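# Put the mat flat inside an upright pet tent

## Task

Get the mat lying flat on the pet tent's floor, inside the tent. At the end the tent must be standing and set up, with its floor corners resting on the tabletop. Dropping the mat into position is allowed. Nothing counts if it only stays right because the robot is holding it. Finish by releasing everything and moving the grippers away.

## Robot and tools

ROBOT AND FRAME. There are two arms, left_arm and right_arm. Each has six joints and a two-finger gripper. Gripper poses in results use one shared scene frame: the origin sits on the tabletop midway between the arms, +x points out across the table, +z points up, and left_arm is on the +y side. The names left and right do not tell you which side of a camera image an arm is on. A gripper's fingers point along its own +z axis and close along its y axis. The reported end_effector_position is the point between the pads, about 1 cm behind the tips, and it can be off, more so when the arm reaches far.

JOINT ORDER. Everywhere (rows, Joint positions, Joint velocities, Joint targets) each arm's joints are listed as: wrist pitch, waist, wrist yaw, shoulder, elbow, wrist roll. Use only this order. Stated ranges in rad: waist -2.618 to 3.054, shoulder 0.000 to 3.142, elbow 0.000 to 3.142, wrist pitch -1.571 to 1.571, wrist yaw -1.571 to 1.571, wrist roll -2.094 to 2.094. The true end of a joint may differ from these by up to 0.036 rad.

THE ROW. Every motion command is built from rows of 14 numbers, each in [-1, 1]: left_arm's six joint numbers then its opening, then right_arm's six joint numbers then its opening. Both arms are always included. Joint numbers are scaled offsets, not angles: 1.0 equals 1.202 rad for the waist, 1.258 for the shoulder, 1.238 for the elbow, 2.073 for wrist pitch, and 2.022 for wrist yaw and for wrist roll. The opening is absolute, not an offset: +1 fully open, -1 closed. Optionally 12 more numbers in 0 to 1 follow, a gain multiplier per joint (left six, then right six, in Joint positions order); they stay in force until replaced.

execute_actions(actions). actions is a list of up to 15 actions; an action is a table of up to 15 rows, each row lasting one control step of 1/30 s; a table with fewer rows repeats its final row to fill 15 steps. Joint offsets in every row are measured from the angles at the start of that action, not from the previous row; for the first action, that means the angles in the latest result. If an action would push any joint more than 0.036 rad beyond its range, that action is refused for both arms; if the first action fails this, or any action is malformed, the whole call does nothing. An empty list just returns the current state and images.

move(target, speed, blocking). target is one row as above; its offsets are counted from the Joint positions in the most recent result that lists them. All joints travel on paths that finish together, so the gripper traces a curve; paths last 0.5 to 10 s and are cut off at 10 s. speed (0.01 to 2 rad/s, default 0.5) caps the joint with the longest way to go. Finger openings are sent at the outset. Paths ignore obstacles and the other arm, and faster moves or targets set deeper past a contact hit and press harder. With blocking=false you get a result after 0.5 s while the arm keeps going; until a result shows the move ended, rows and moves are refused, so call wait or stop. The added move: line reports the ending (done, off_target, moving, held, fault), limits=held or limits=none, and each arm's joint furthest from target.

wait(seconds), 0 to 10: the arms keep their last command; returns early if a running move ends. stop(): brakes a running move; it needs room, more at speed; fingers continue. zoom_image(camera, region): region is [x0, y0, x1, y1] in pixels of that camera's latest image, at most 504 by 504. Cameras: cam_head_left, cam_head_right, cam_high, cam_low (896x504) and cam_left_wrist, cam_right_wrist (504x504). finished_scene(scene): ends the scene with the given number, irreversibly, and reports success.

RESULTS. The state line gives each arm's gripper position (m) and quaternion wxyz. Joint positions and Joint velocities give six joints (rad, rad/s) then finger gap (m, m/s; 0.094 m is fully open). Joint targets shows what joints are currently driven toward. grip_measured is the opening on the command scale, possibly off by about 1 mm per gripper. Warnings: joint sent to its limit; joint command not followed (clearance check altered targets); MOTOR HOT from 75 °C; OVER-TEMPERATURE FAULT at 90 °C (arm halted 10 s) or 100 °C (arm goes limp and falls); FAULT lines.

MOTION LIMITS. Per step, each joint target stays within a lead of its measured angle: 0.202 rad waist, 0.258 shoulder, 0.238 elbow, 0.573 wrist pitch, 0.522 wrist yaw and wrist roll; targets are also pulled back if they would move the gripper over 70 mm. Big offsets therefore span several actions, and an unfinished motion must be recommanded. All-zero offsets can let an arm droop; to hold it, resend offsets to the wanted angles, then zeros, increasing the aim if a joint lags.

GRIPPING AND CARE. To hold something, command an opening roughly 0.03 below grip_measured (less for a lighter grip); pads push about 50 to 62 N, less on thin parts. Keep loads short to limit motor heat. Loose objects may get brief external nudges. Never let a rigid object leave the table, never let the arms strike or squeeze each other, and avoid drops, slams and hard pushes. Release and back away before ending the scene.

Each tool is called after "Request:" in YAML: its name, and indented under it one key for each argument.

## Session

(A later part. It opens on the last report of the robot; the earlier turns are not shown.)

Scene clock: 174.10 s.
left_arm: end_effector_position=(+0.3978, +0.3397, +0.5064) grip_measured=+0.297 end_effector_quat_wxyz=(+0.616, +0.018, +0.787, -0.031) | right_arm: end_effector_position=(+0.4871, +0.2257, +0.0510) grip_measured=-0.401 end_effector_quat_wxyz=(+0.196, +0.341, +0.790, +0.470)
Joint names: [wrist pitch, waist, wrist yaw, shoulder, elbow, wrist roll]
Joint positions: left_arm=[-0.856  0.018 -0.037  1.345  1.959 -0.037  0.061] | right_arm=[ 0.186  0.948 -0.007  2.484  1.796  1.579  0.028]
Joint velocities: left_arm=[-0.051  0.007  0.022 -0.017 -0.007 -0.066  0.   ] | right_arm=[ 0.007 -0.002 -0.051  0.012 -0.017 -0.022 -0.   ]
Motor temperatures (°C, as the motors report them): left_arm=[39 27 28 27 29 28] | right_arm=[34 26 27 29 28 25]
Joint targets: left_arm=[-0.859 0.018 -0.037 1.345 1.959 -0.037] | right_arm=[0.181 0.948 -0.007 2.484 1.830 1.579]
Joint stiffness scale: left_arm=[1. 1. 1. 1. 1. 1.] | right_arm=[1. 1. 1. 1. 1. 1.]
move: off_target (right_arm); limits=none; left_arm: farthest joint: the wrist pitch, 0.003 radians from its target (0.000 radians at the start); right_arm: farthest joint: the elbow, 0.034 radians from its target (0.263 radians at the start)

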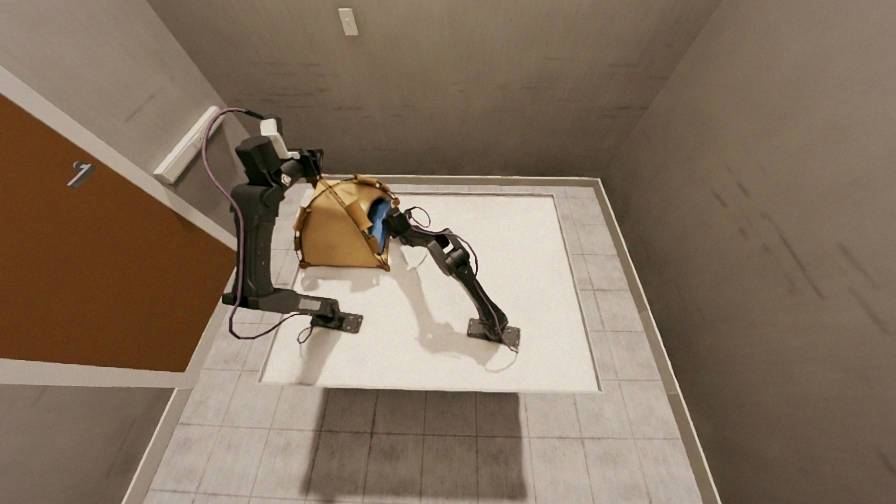

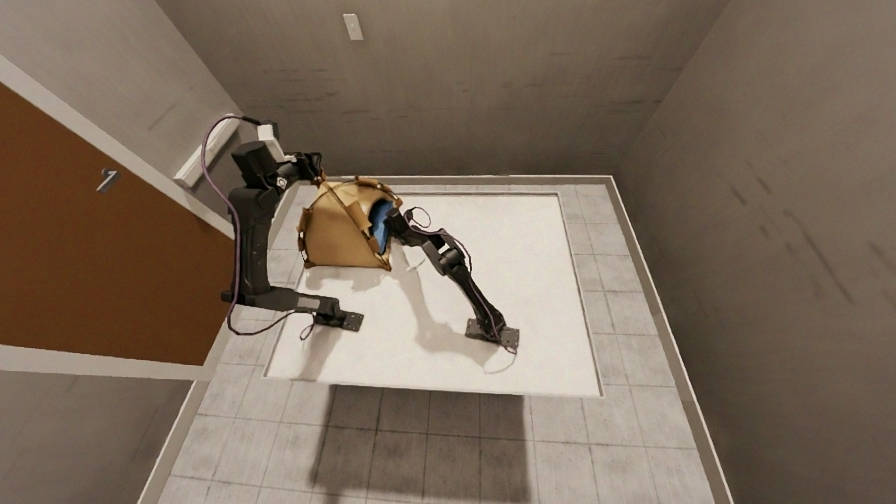

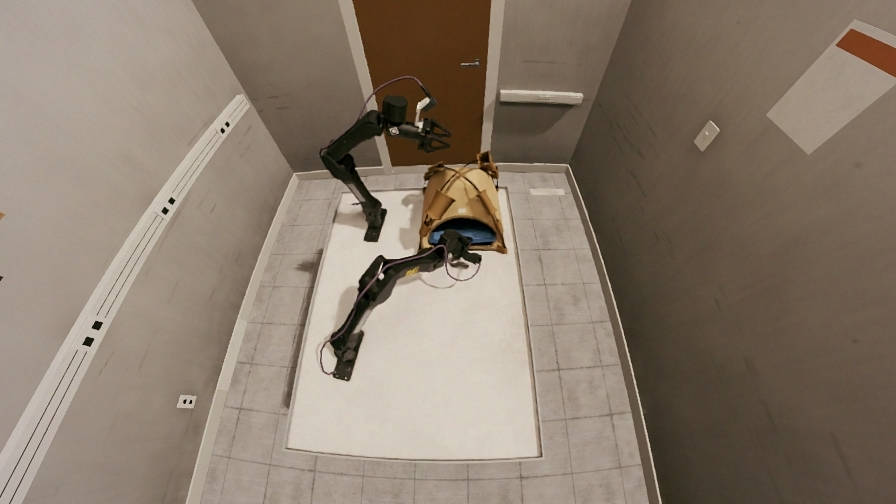

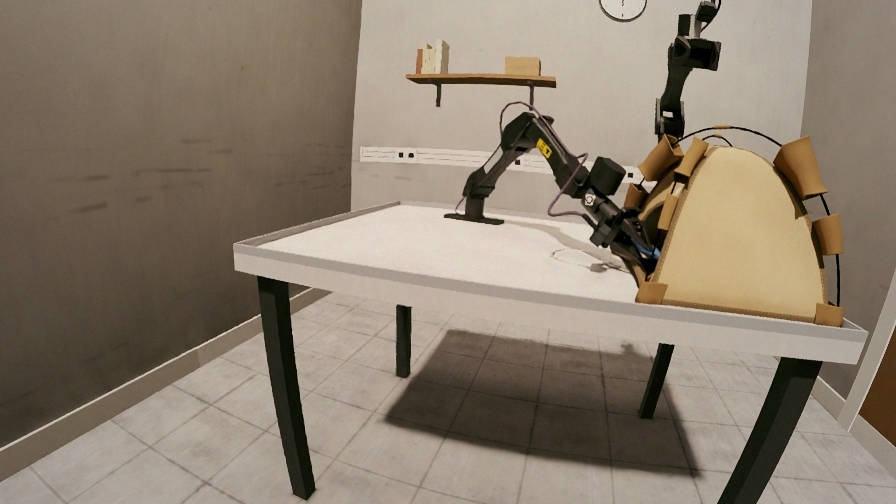

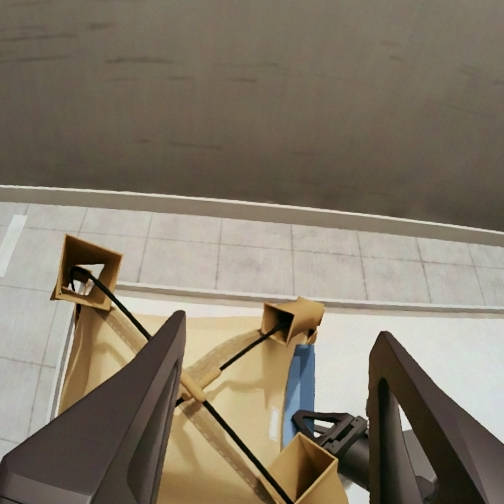

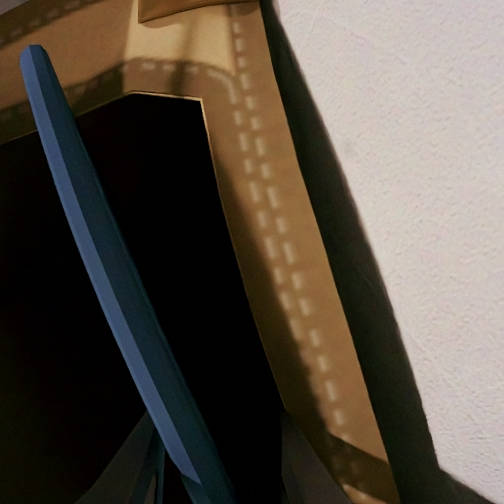

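Request:
execute_actions:
  actions:
    - [[0,0,0,0,0,0,0.3,0,0,0,0,0.027,0,-0.75]]
    - [[0,0,0,0,0,0,0.3,0,0,0,0,0.027,0,-0.95]]

Request:
move:
  target: [0,0,0,0,0,0,0.3,-0.035,0.045,0,0.086,0.172,0,-0.95]
  speed: 0.12

Request:
zoom_image:
  camera: "cam_high"
  region: [400,190,540,290]

Scene clock: 177.07 s.
left_arm: end_effector_position=(+0.3981, +0.3397, +0.5080) grip_measured=+0.297 end_effector_quat_wxyz=(+0.618, +0.018, +0.785, -0.031) | right_arm: end_effector_position=(+0.4868, +0.2260, +0.0511) grip_measured=-0.895 end_effector_quat_wxyz=(+0.195, +0.341, +0.790, +0.470)
Joint names: [wrist pitch, waist, wrist yaw, shoulder, elbow, wrist roll]
Joint positions: left_arm=[-0.849  0.018 -0.037  1.345  1.959 -0.037  0.061] | right_arm=[ 0.186  0.948 -0.009  2.484  1.796  1.579  0.005]
Joint velocities: left_arm=[-0.022  0.017  0.007 -0.002 -0.012  0.007 -0.   ] | right_arm=[-0.007 -0.002  0.051 -0.007 -0.002 -0.051 -0.001]
Motor temperatures (°C, as the motors report them): left_arm=[40 27 28 27 29 28] | right_arm=[34 26 27 30 29 25]
Joint targets: left_arm=[-0.852 0.018 -0.037 1.345 1.959 -0.037] | right_arm=[0.186 0.948 -0.009 2.484 1.830 1.579]
Joint stiffness scale: left_arm=[1. 1. 1. 1. 1. 1.] | right_arm=[1. 1. 1. 1. 1. 1.]

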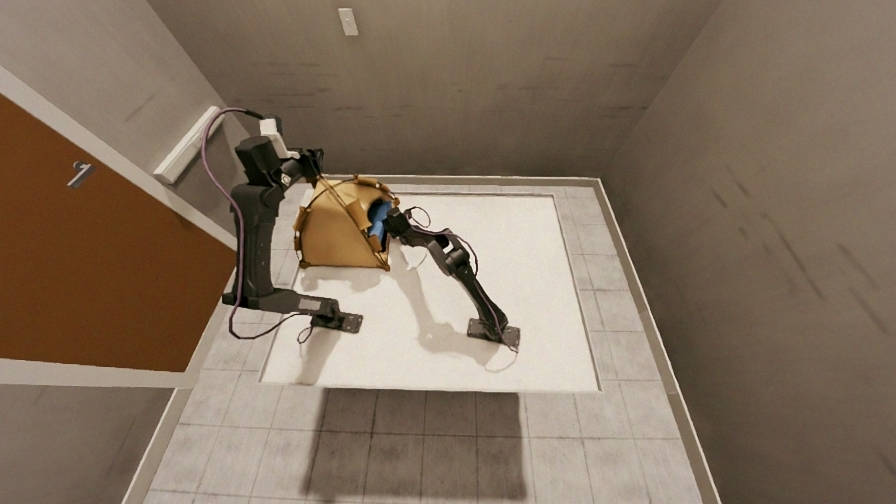

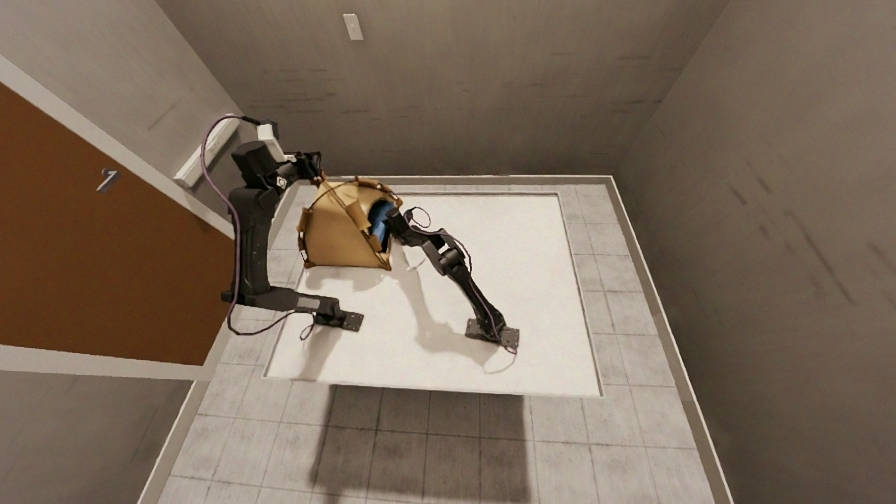

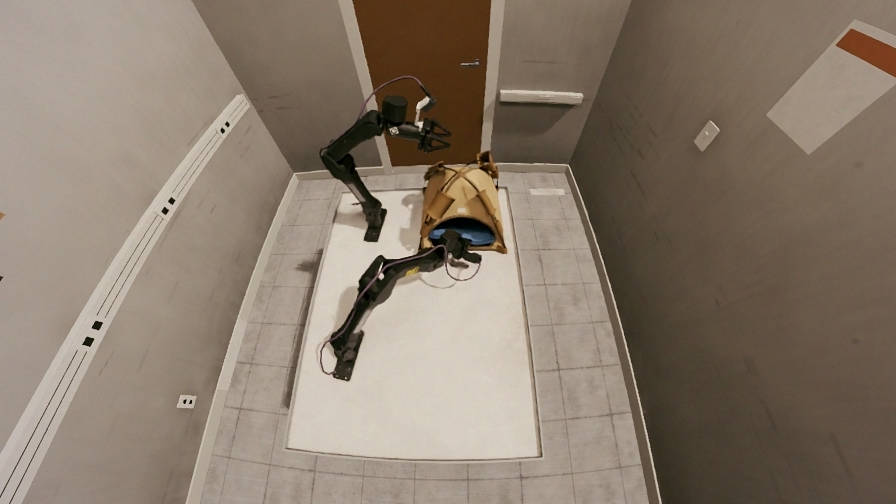

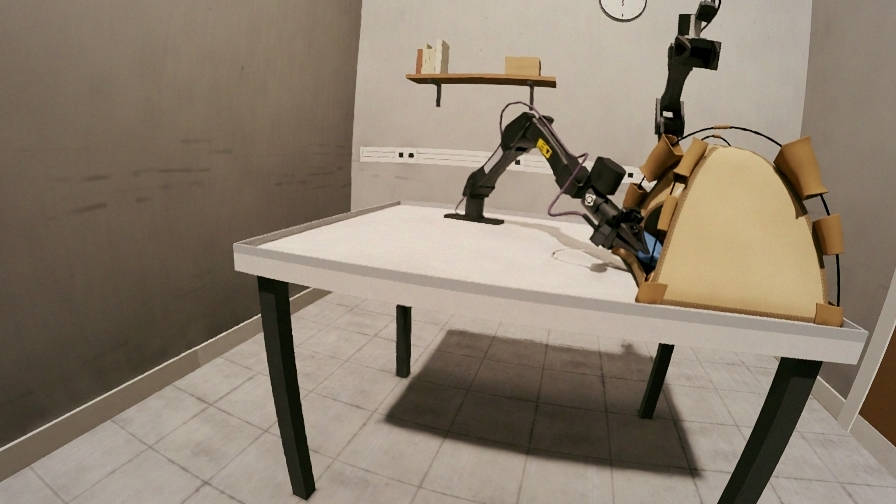

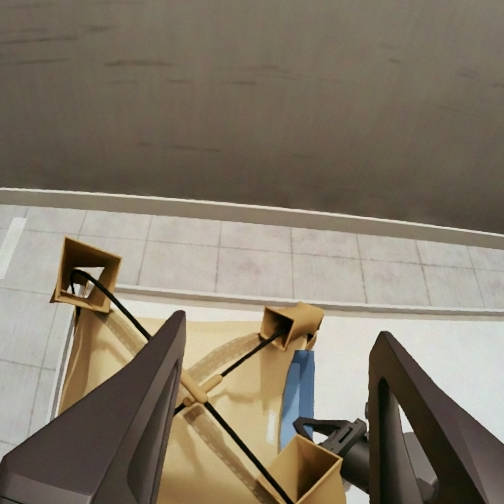

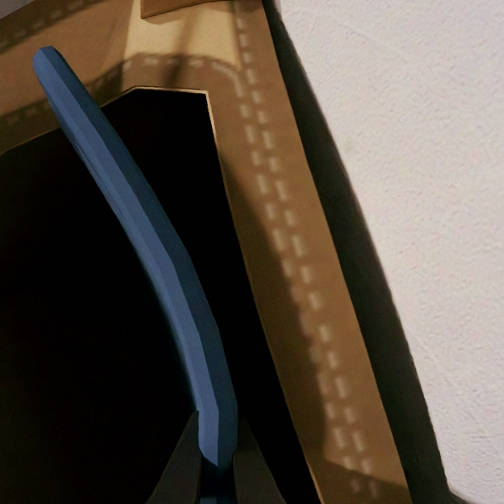

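Scene clock: 179.20 s.
left_arm: end_effector_position=(+0.3983, +0.3397, +0.5088) grip_measured=+0.297 end_effector_quat_wxyz=(+0.620, +0.018, +0.784, -0.031) | right_arm: end_effector_position=(+0.4900, +0.2526, +0.0401) grip_measured=-0.895 end_effector_quat_wxyz=(+0.194, +0.335, +0.797, +0.464)
Joint names: [wrist pitch, waist, wrist yaw, shoulder, elbow, wrist roll]
Joint positions: left_arm=[-0.846  0.018 -0.037  1.345  1.959 -0.037  0.061] | right_arm=[0.101 0.978 0.011 2.591 1.972 1.579 0.005]
Joint velocities: left_arm=[-0.007 -0.012 -0.051 -0.007  0.007 -0.125 -0.001] | right_arm=[-0.051 -0.002 -0.037  0.012  0.012 -0.022 -0.   ]
Motor temperatures (°C, as the motors report them): left_arm=[40 27 28 27 29 28] | right_arm=[34 26 27 30 29 25]
Joint targets: left_arm=[-0.849 0.018 -0.037 1.345 1.959 -0.037] | right_arm=[0.113 1.002 -0.009 2.593 2.009 1.579]
Joint stiffness scale: left_arm=[1. 1. 1. 1. 1. 1.] | right_arm=[1. 1. 1. 1. 1. 1.]
move: off_target (right_arm); limits=none; left_arm: farthest joint: the wrist pitch, 0.003 radians from its target (0.000 radians at the start); right_arm: farthest joint: the elbow, 0.037 radians from its target (0.213 radians at the start)

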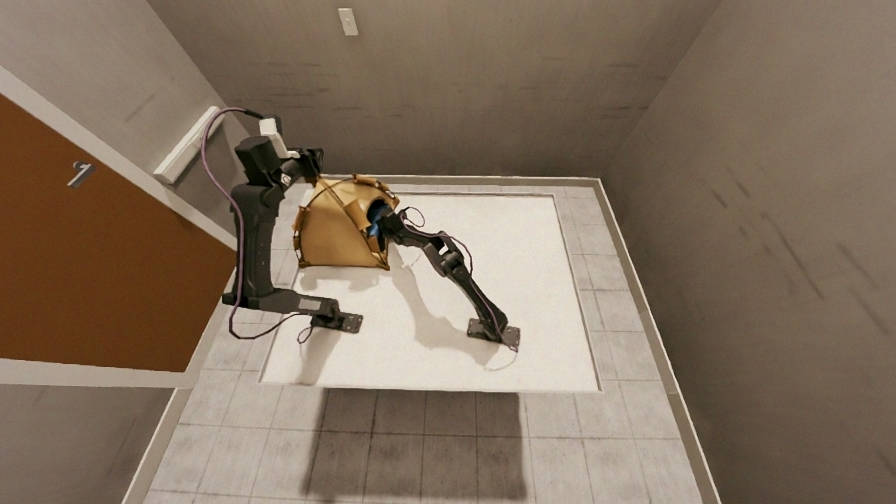

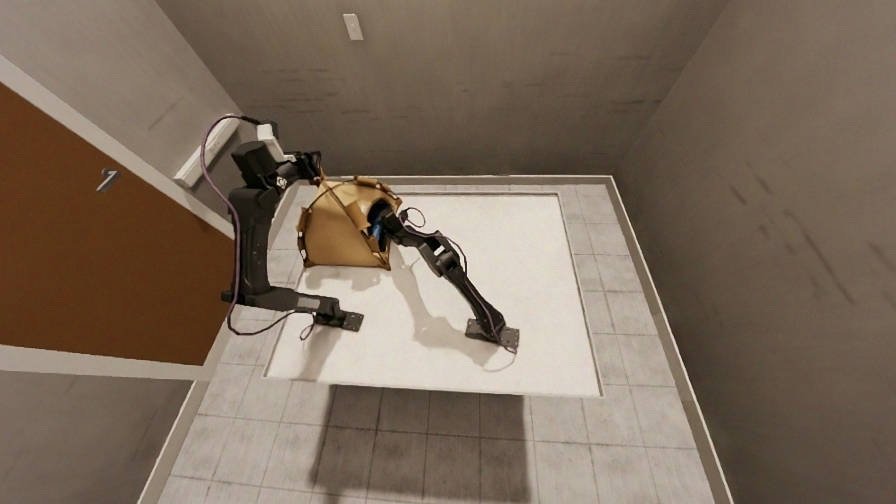

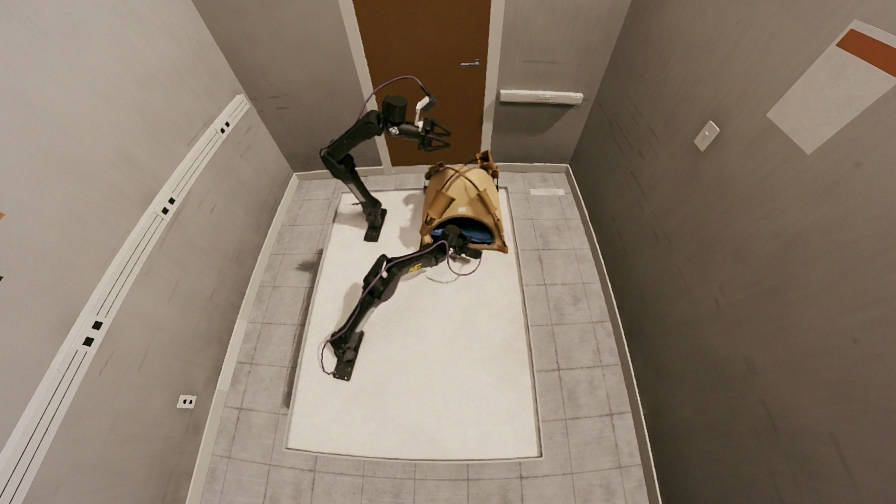

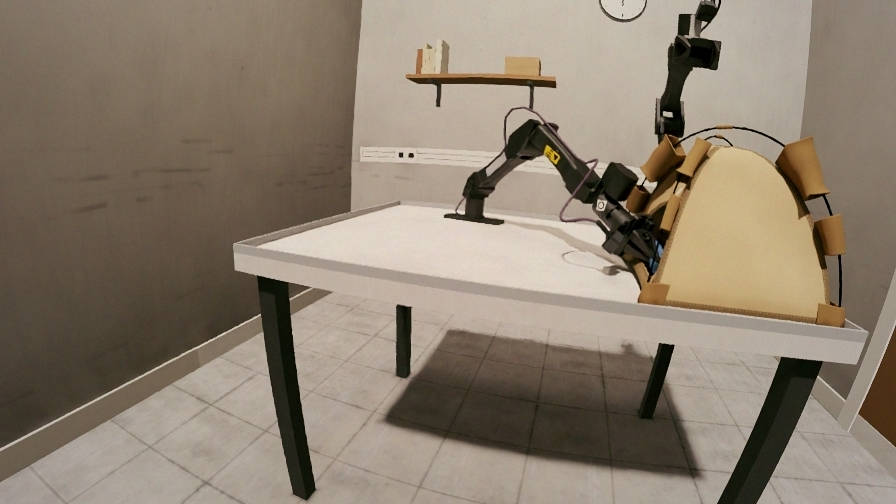

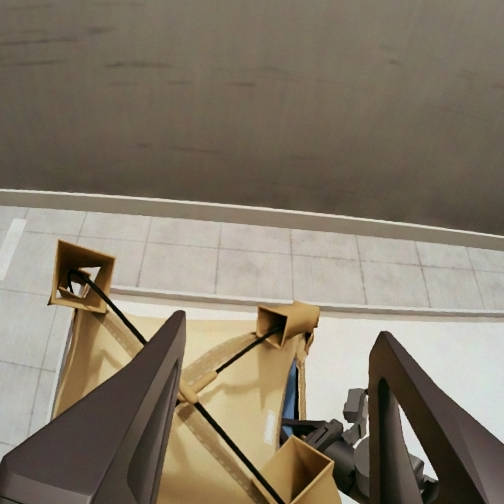

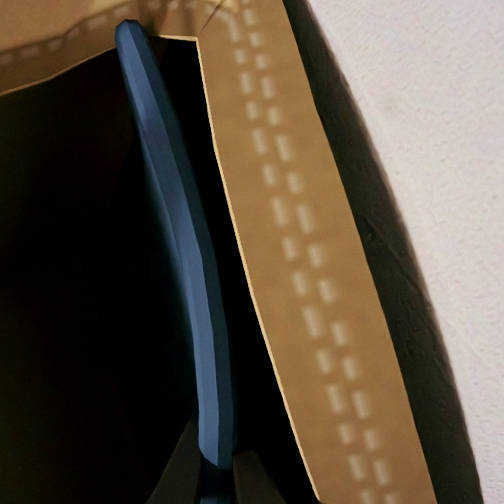

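Region (400, 190, 540, 290) of cam_high's 896x504 image, scaled by 3.600, with more detail than that image has; it fills the top 360 rows of this view, and the rest is white.

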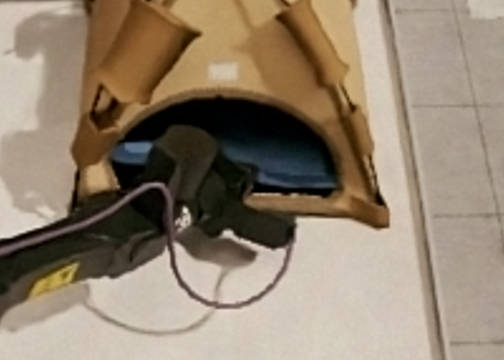

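Request:
execute_actions:
  actions:
    - [[0,0,0,0,0,0,0.3,-0.005,0.035,-0.015,0.02,0.07,0,-0.95]]
    - [[0,0,0,0,0,0,0.3,-0.005,0.035,-0.015,0.02,0.07,0,-0.95]]

Request:
zoom_image:
  camera: "cam_high"
  region: [400,190,540,290]

Scene clock: 180.70 s.
left_arm: end_effector_position=(+0.3987, +0.3396, +0.5105) grip_measured=+0.297 end_effector_quat_wxyz=(+0.622, +0.017, +0.782, -0.032) | right_arm: end_effector_position=(+0.4929, +0.2616, +0.0408) grip_measured=-0.895 end_effector_quat_wxyz=(+0.197, +0.336, +0.800, +0.456)
Joint names: [wrist pitch, waist, wrist yaw, shoulder, elbow, wrist roll]
Joint positions: left_arm=[-0.839  0.018 -0.037  1.345  1.959 -0.037  0.061] | right_arm=[0.035 0.989 0.03  2.632 2.066 1.579 0.005]
Joint velocities: left_arm=[-0.022 -0.002 -0.007 -0.007  0.007 -0.051  0.001] | right_arm=[-0.022 -0.007  0.007 -0.007 -0.007 -0.066  0.001]
Motor temperatures (°C, as the motors report them): left_arm=[40 27 28 27 29 28] | right_arm=[34 26 27 30 29 25]
Joint targets: left_arm=[-0.842 0.018 -0.037 1.345 1.959 -0.037] | right_arm=[0.062 1.028 -0.011 2.638 2.106 1.579]
Joint stiffness scale: left_arm=[1. 1. 1. 1. 1. 1.] | right_arm=[1. 1. 1. 1. 1. 1.]

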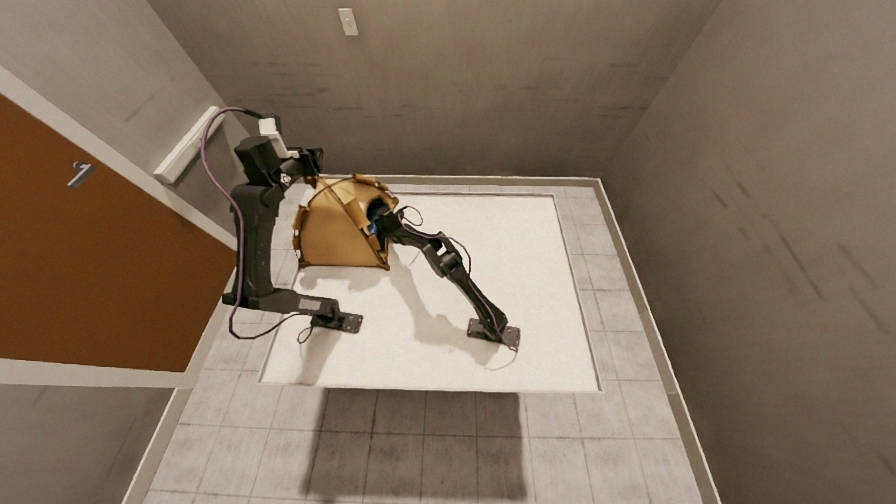

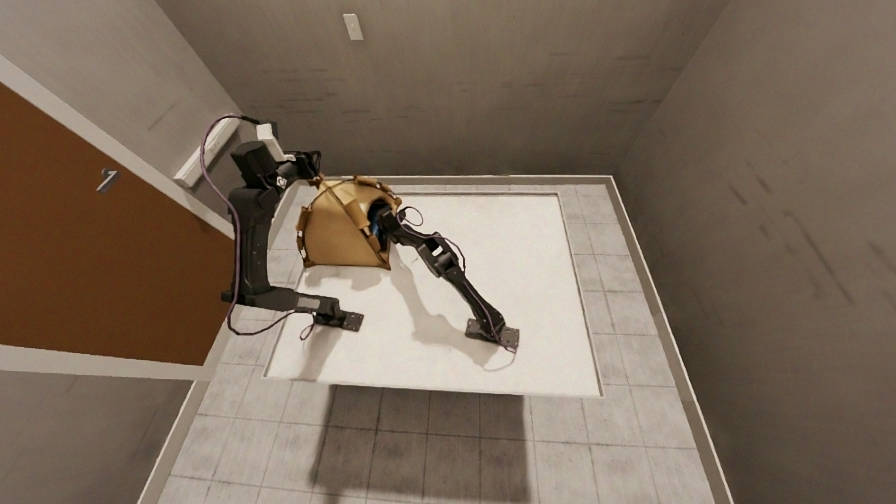

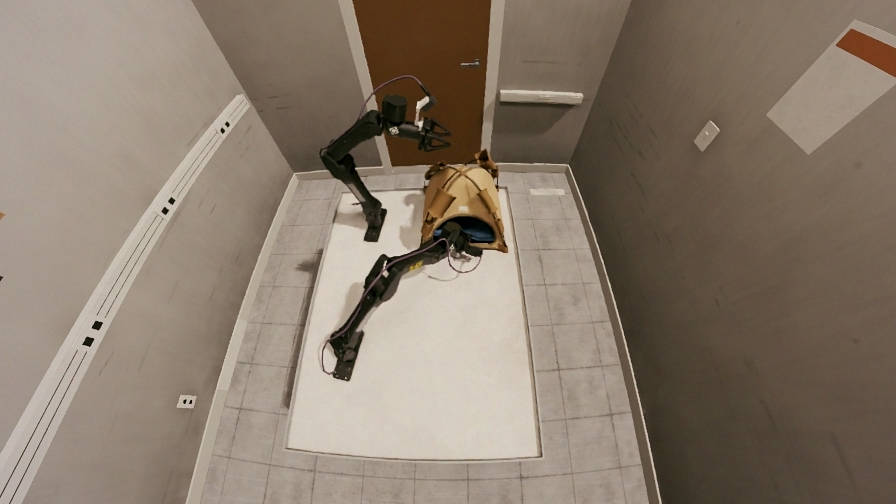

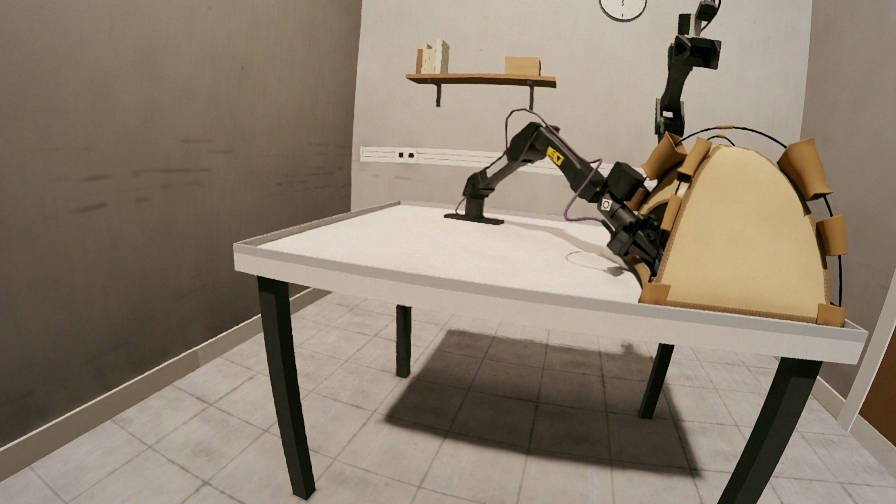

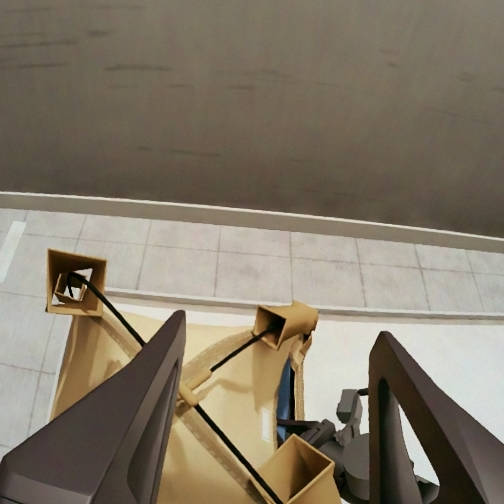

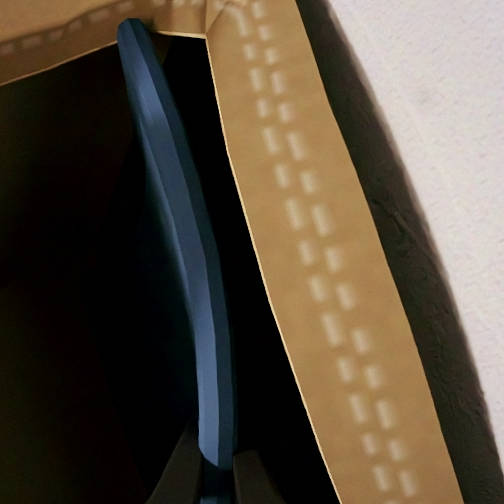

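Region (400, 190, 540, 290) of cam_high's 896x504 image, scaled by 3.600, with more detail than that image has; it fills the top 360 rows of this view, and the rest is white.

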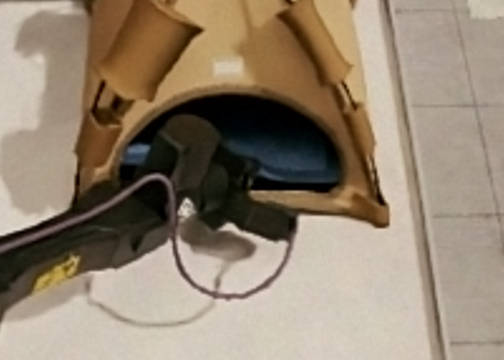

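Request:
execute_actions:
  actions:
    - [[0,0,0,0,0,0,0.3,0.02,0.045,-0.03,-0.04,-0.05,0,-0.95]]
    - [[0,0,0,0,0,0,0.3,0.02,0.045,-0.03,-0.04,-0.05,0,-0.95]]

Request:
zoom_image:
  camera: "cam_high"
  region: [400,190,540,290]

Scene clock: 182.07 s.
left_arm: end_effector_position=(+0.3991, +0.3396, +0.5122) grip_measured=+0.297 end_effector_quat_wxyz=(+0.625, +0.017, +0.780, -0.032) | right_arm: end_effector_position=(+0.4777, +0.2555, +0.0304) grip_measured=-0.895 end_effector_quat_wxyz=(+0.196, +0.337, +0.808, +0.443)
Joint names: [wrist pitch, waist, wrist yaw, shoulder, elbow, wrist roll]
Joint positions: left_arm=[-0.832  0.018 -0.037  1.345  1.959 -0.037  0.061] | right_arm=[0.066 1.003 0.046 2.588 1.962 1.579 0.005]
Joint velocities: left_arm=[-0.081  0.007 -0.022  0.002  0.027  0.037 -0.001] | right_arm=[ 0.007 -0.007  0.022 -0.002 -0.002 -0.022 -0.001]
Motor temperatures (°C, as the motors report them): left_arm=[40 27 28 27 29 28] | right_arm=[34 26 27 30 29 25]
Joint targets: left_arm=[-0.835 0.018 -0.037 1.345 1.959 -0.037] | right_arm=[0.087 1.051 -0.023 2.560 1.951 1.579]
Joint stiffness scale: left_arm=[1. 1. 1. 1. 1. 1.] | right_arm=[1. 1. 1. 1. 1. 1.]

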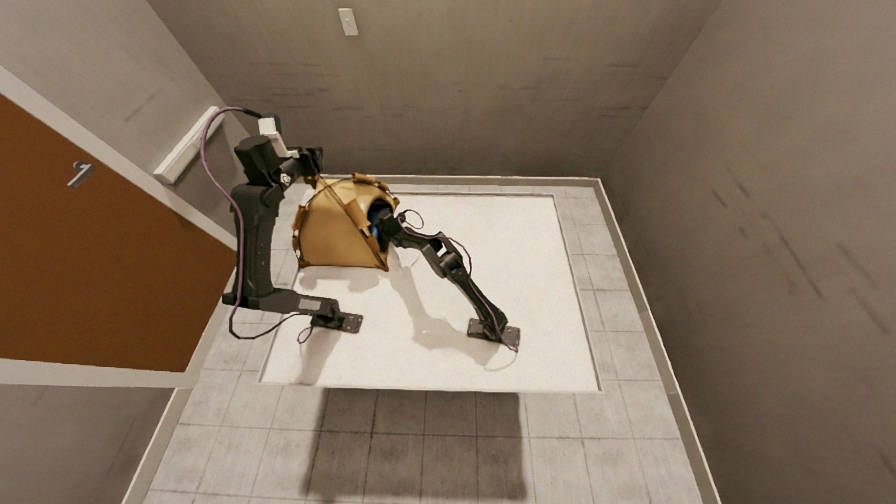

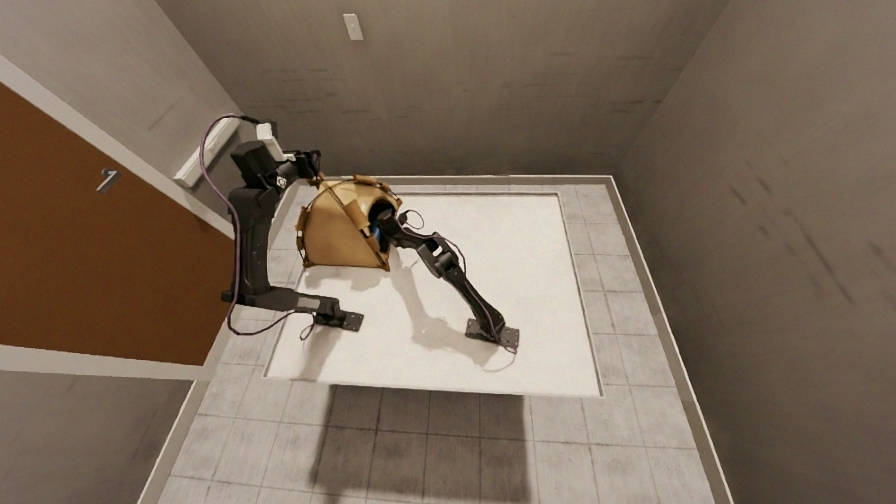

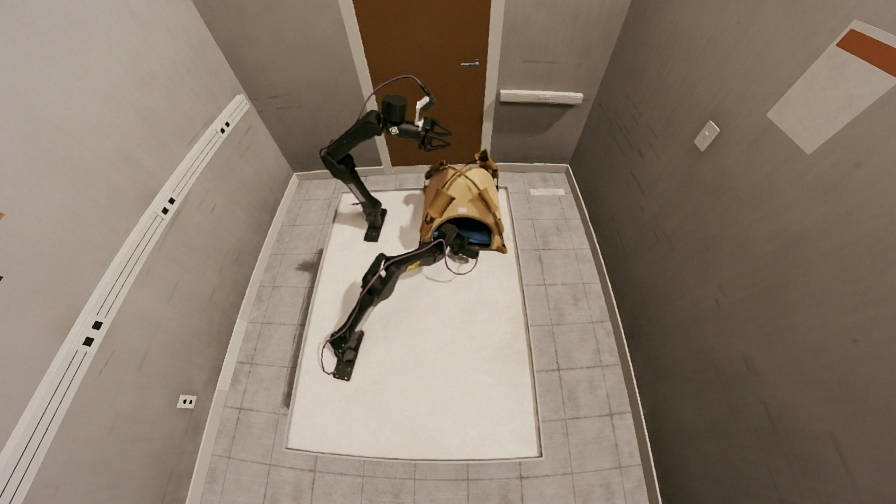

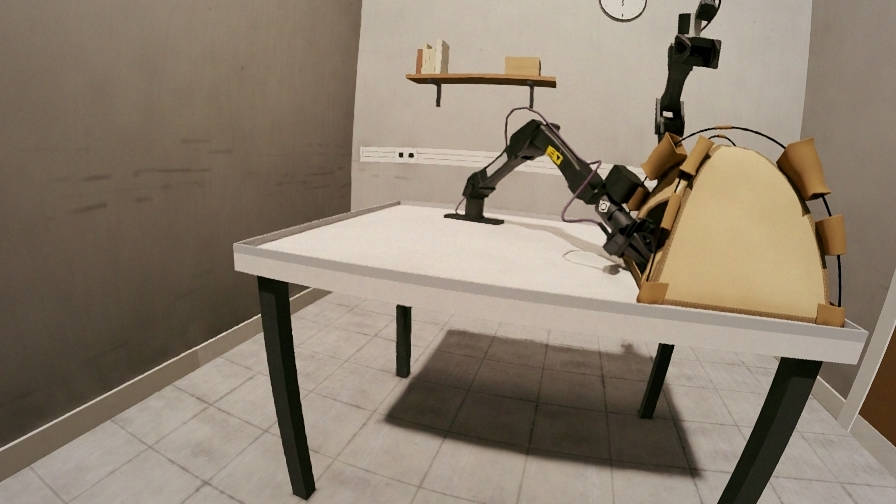

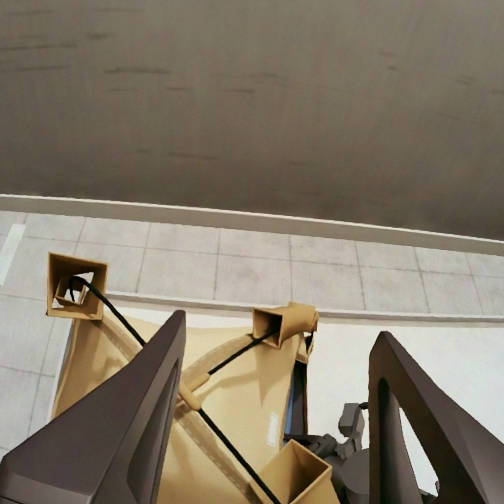

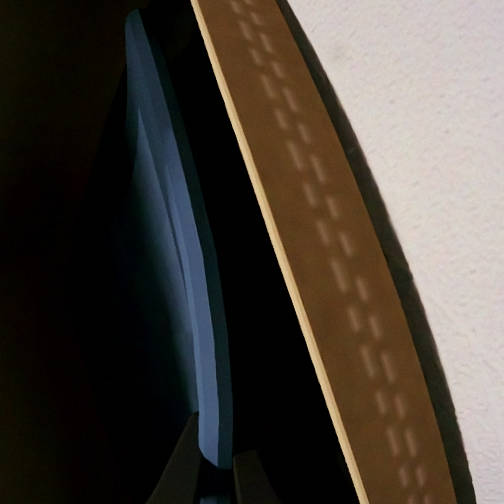

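Region (400, 190, 540, 290) of cam_high's 896x504 image, scaled by 3.600, with more detail than that image has; it fills the top 360 rows of this view, and the rest is white.

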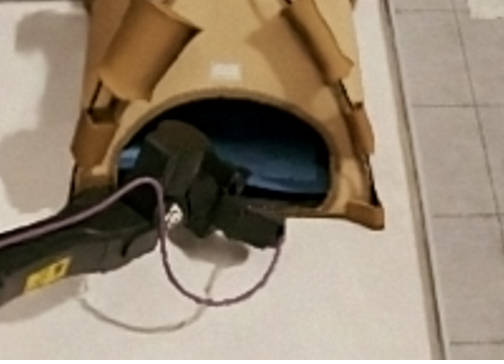

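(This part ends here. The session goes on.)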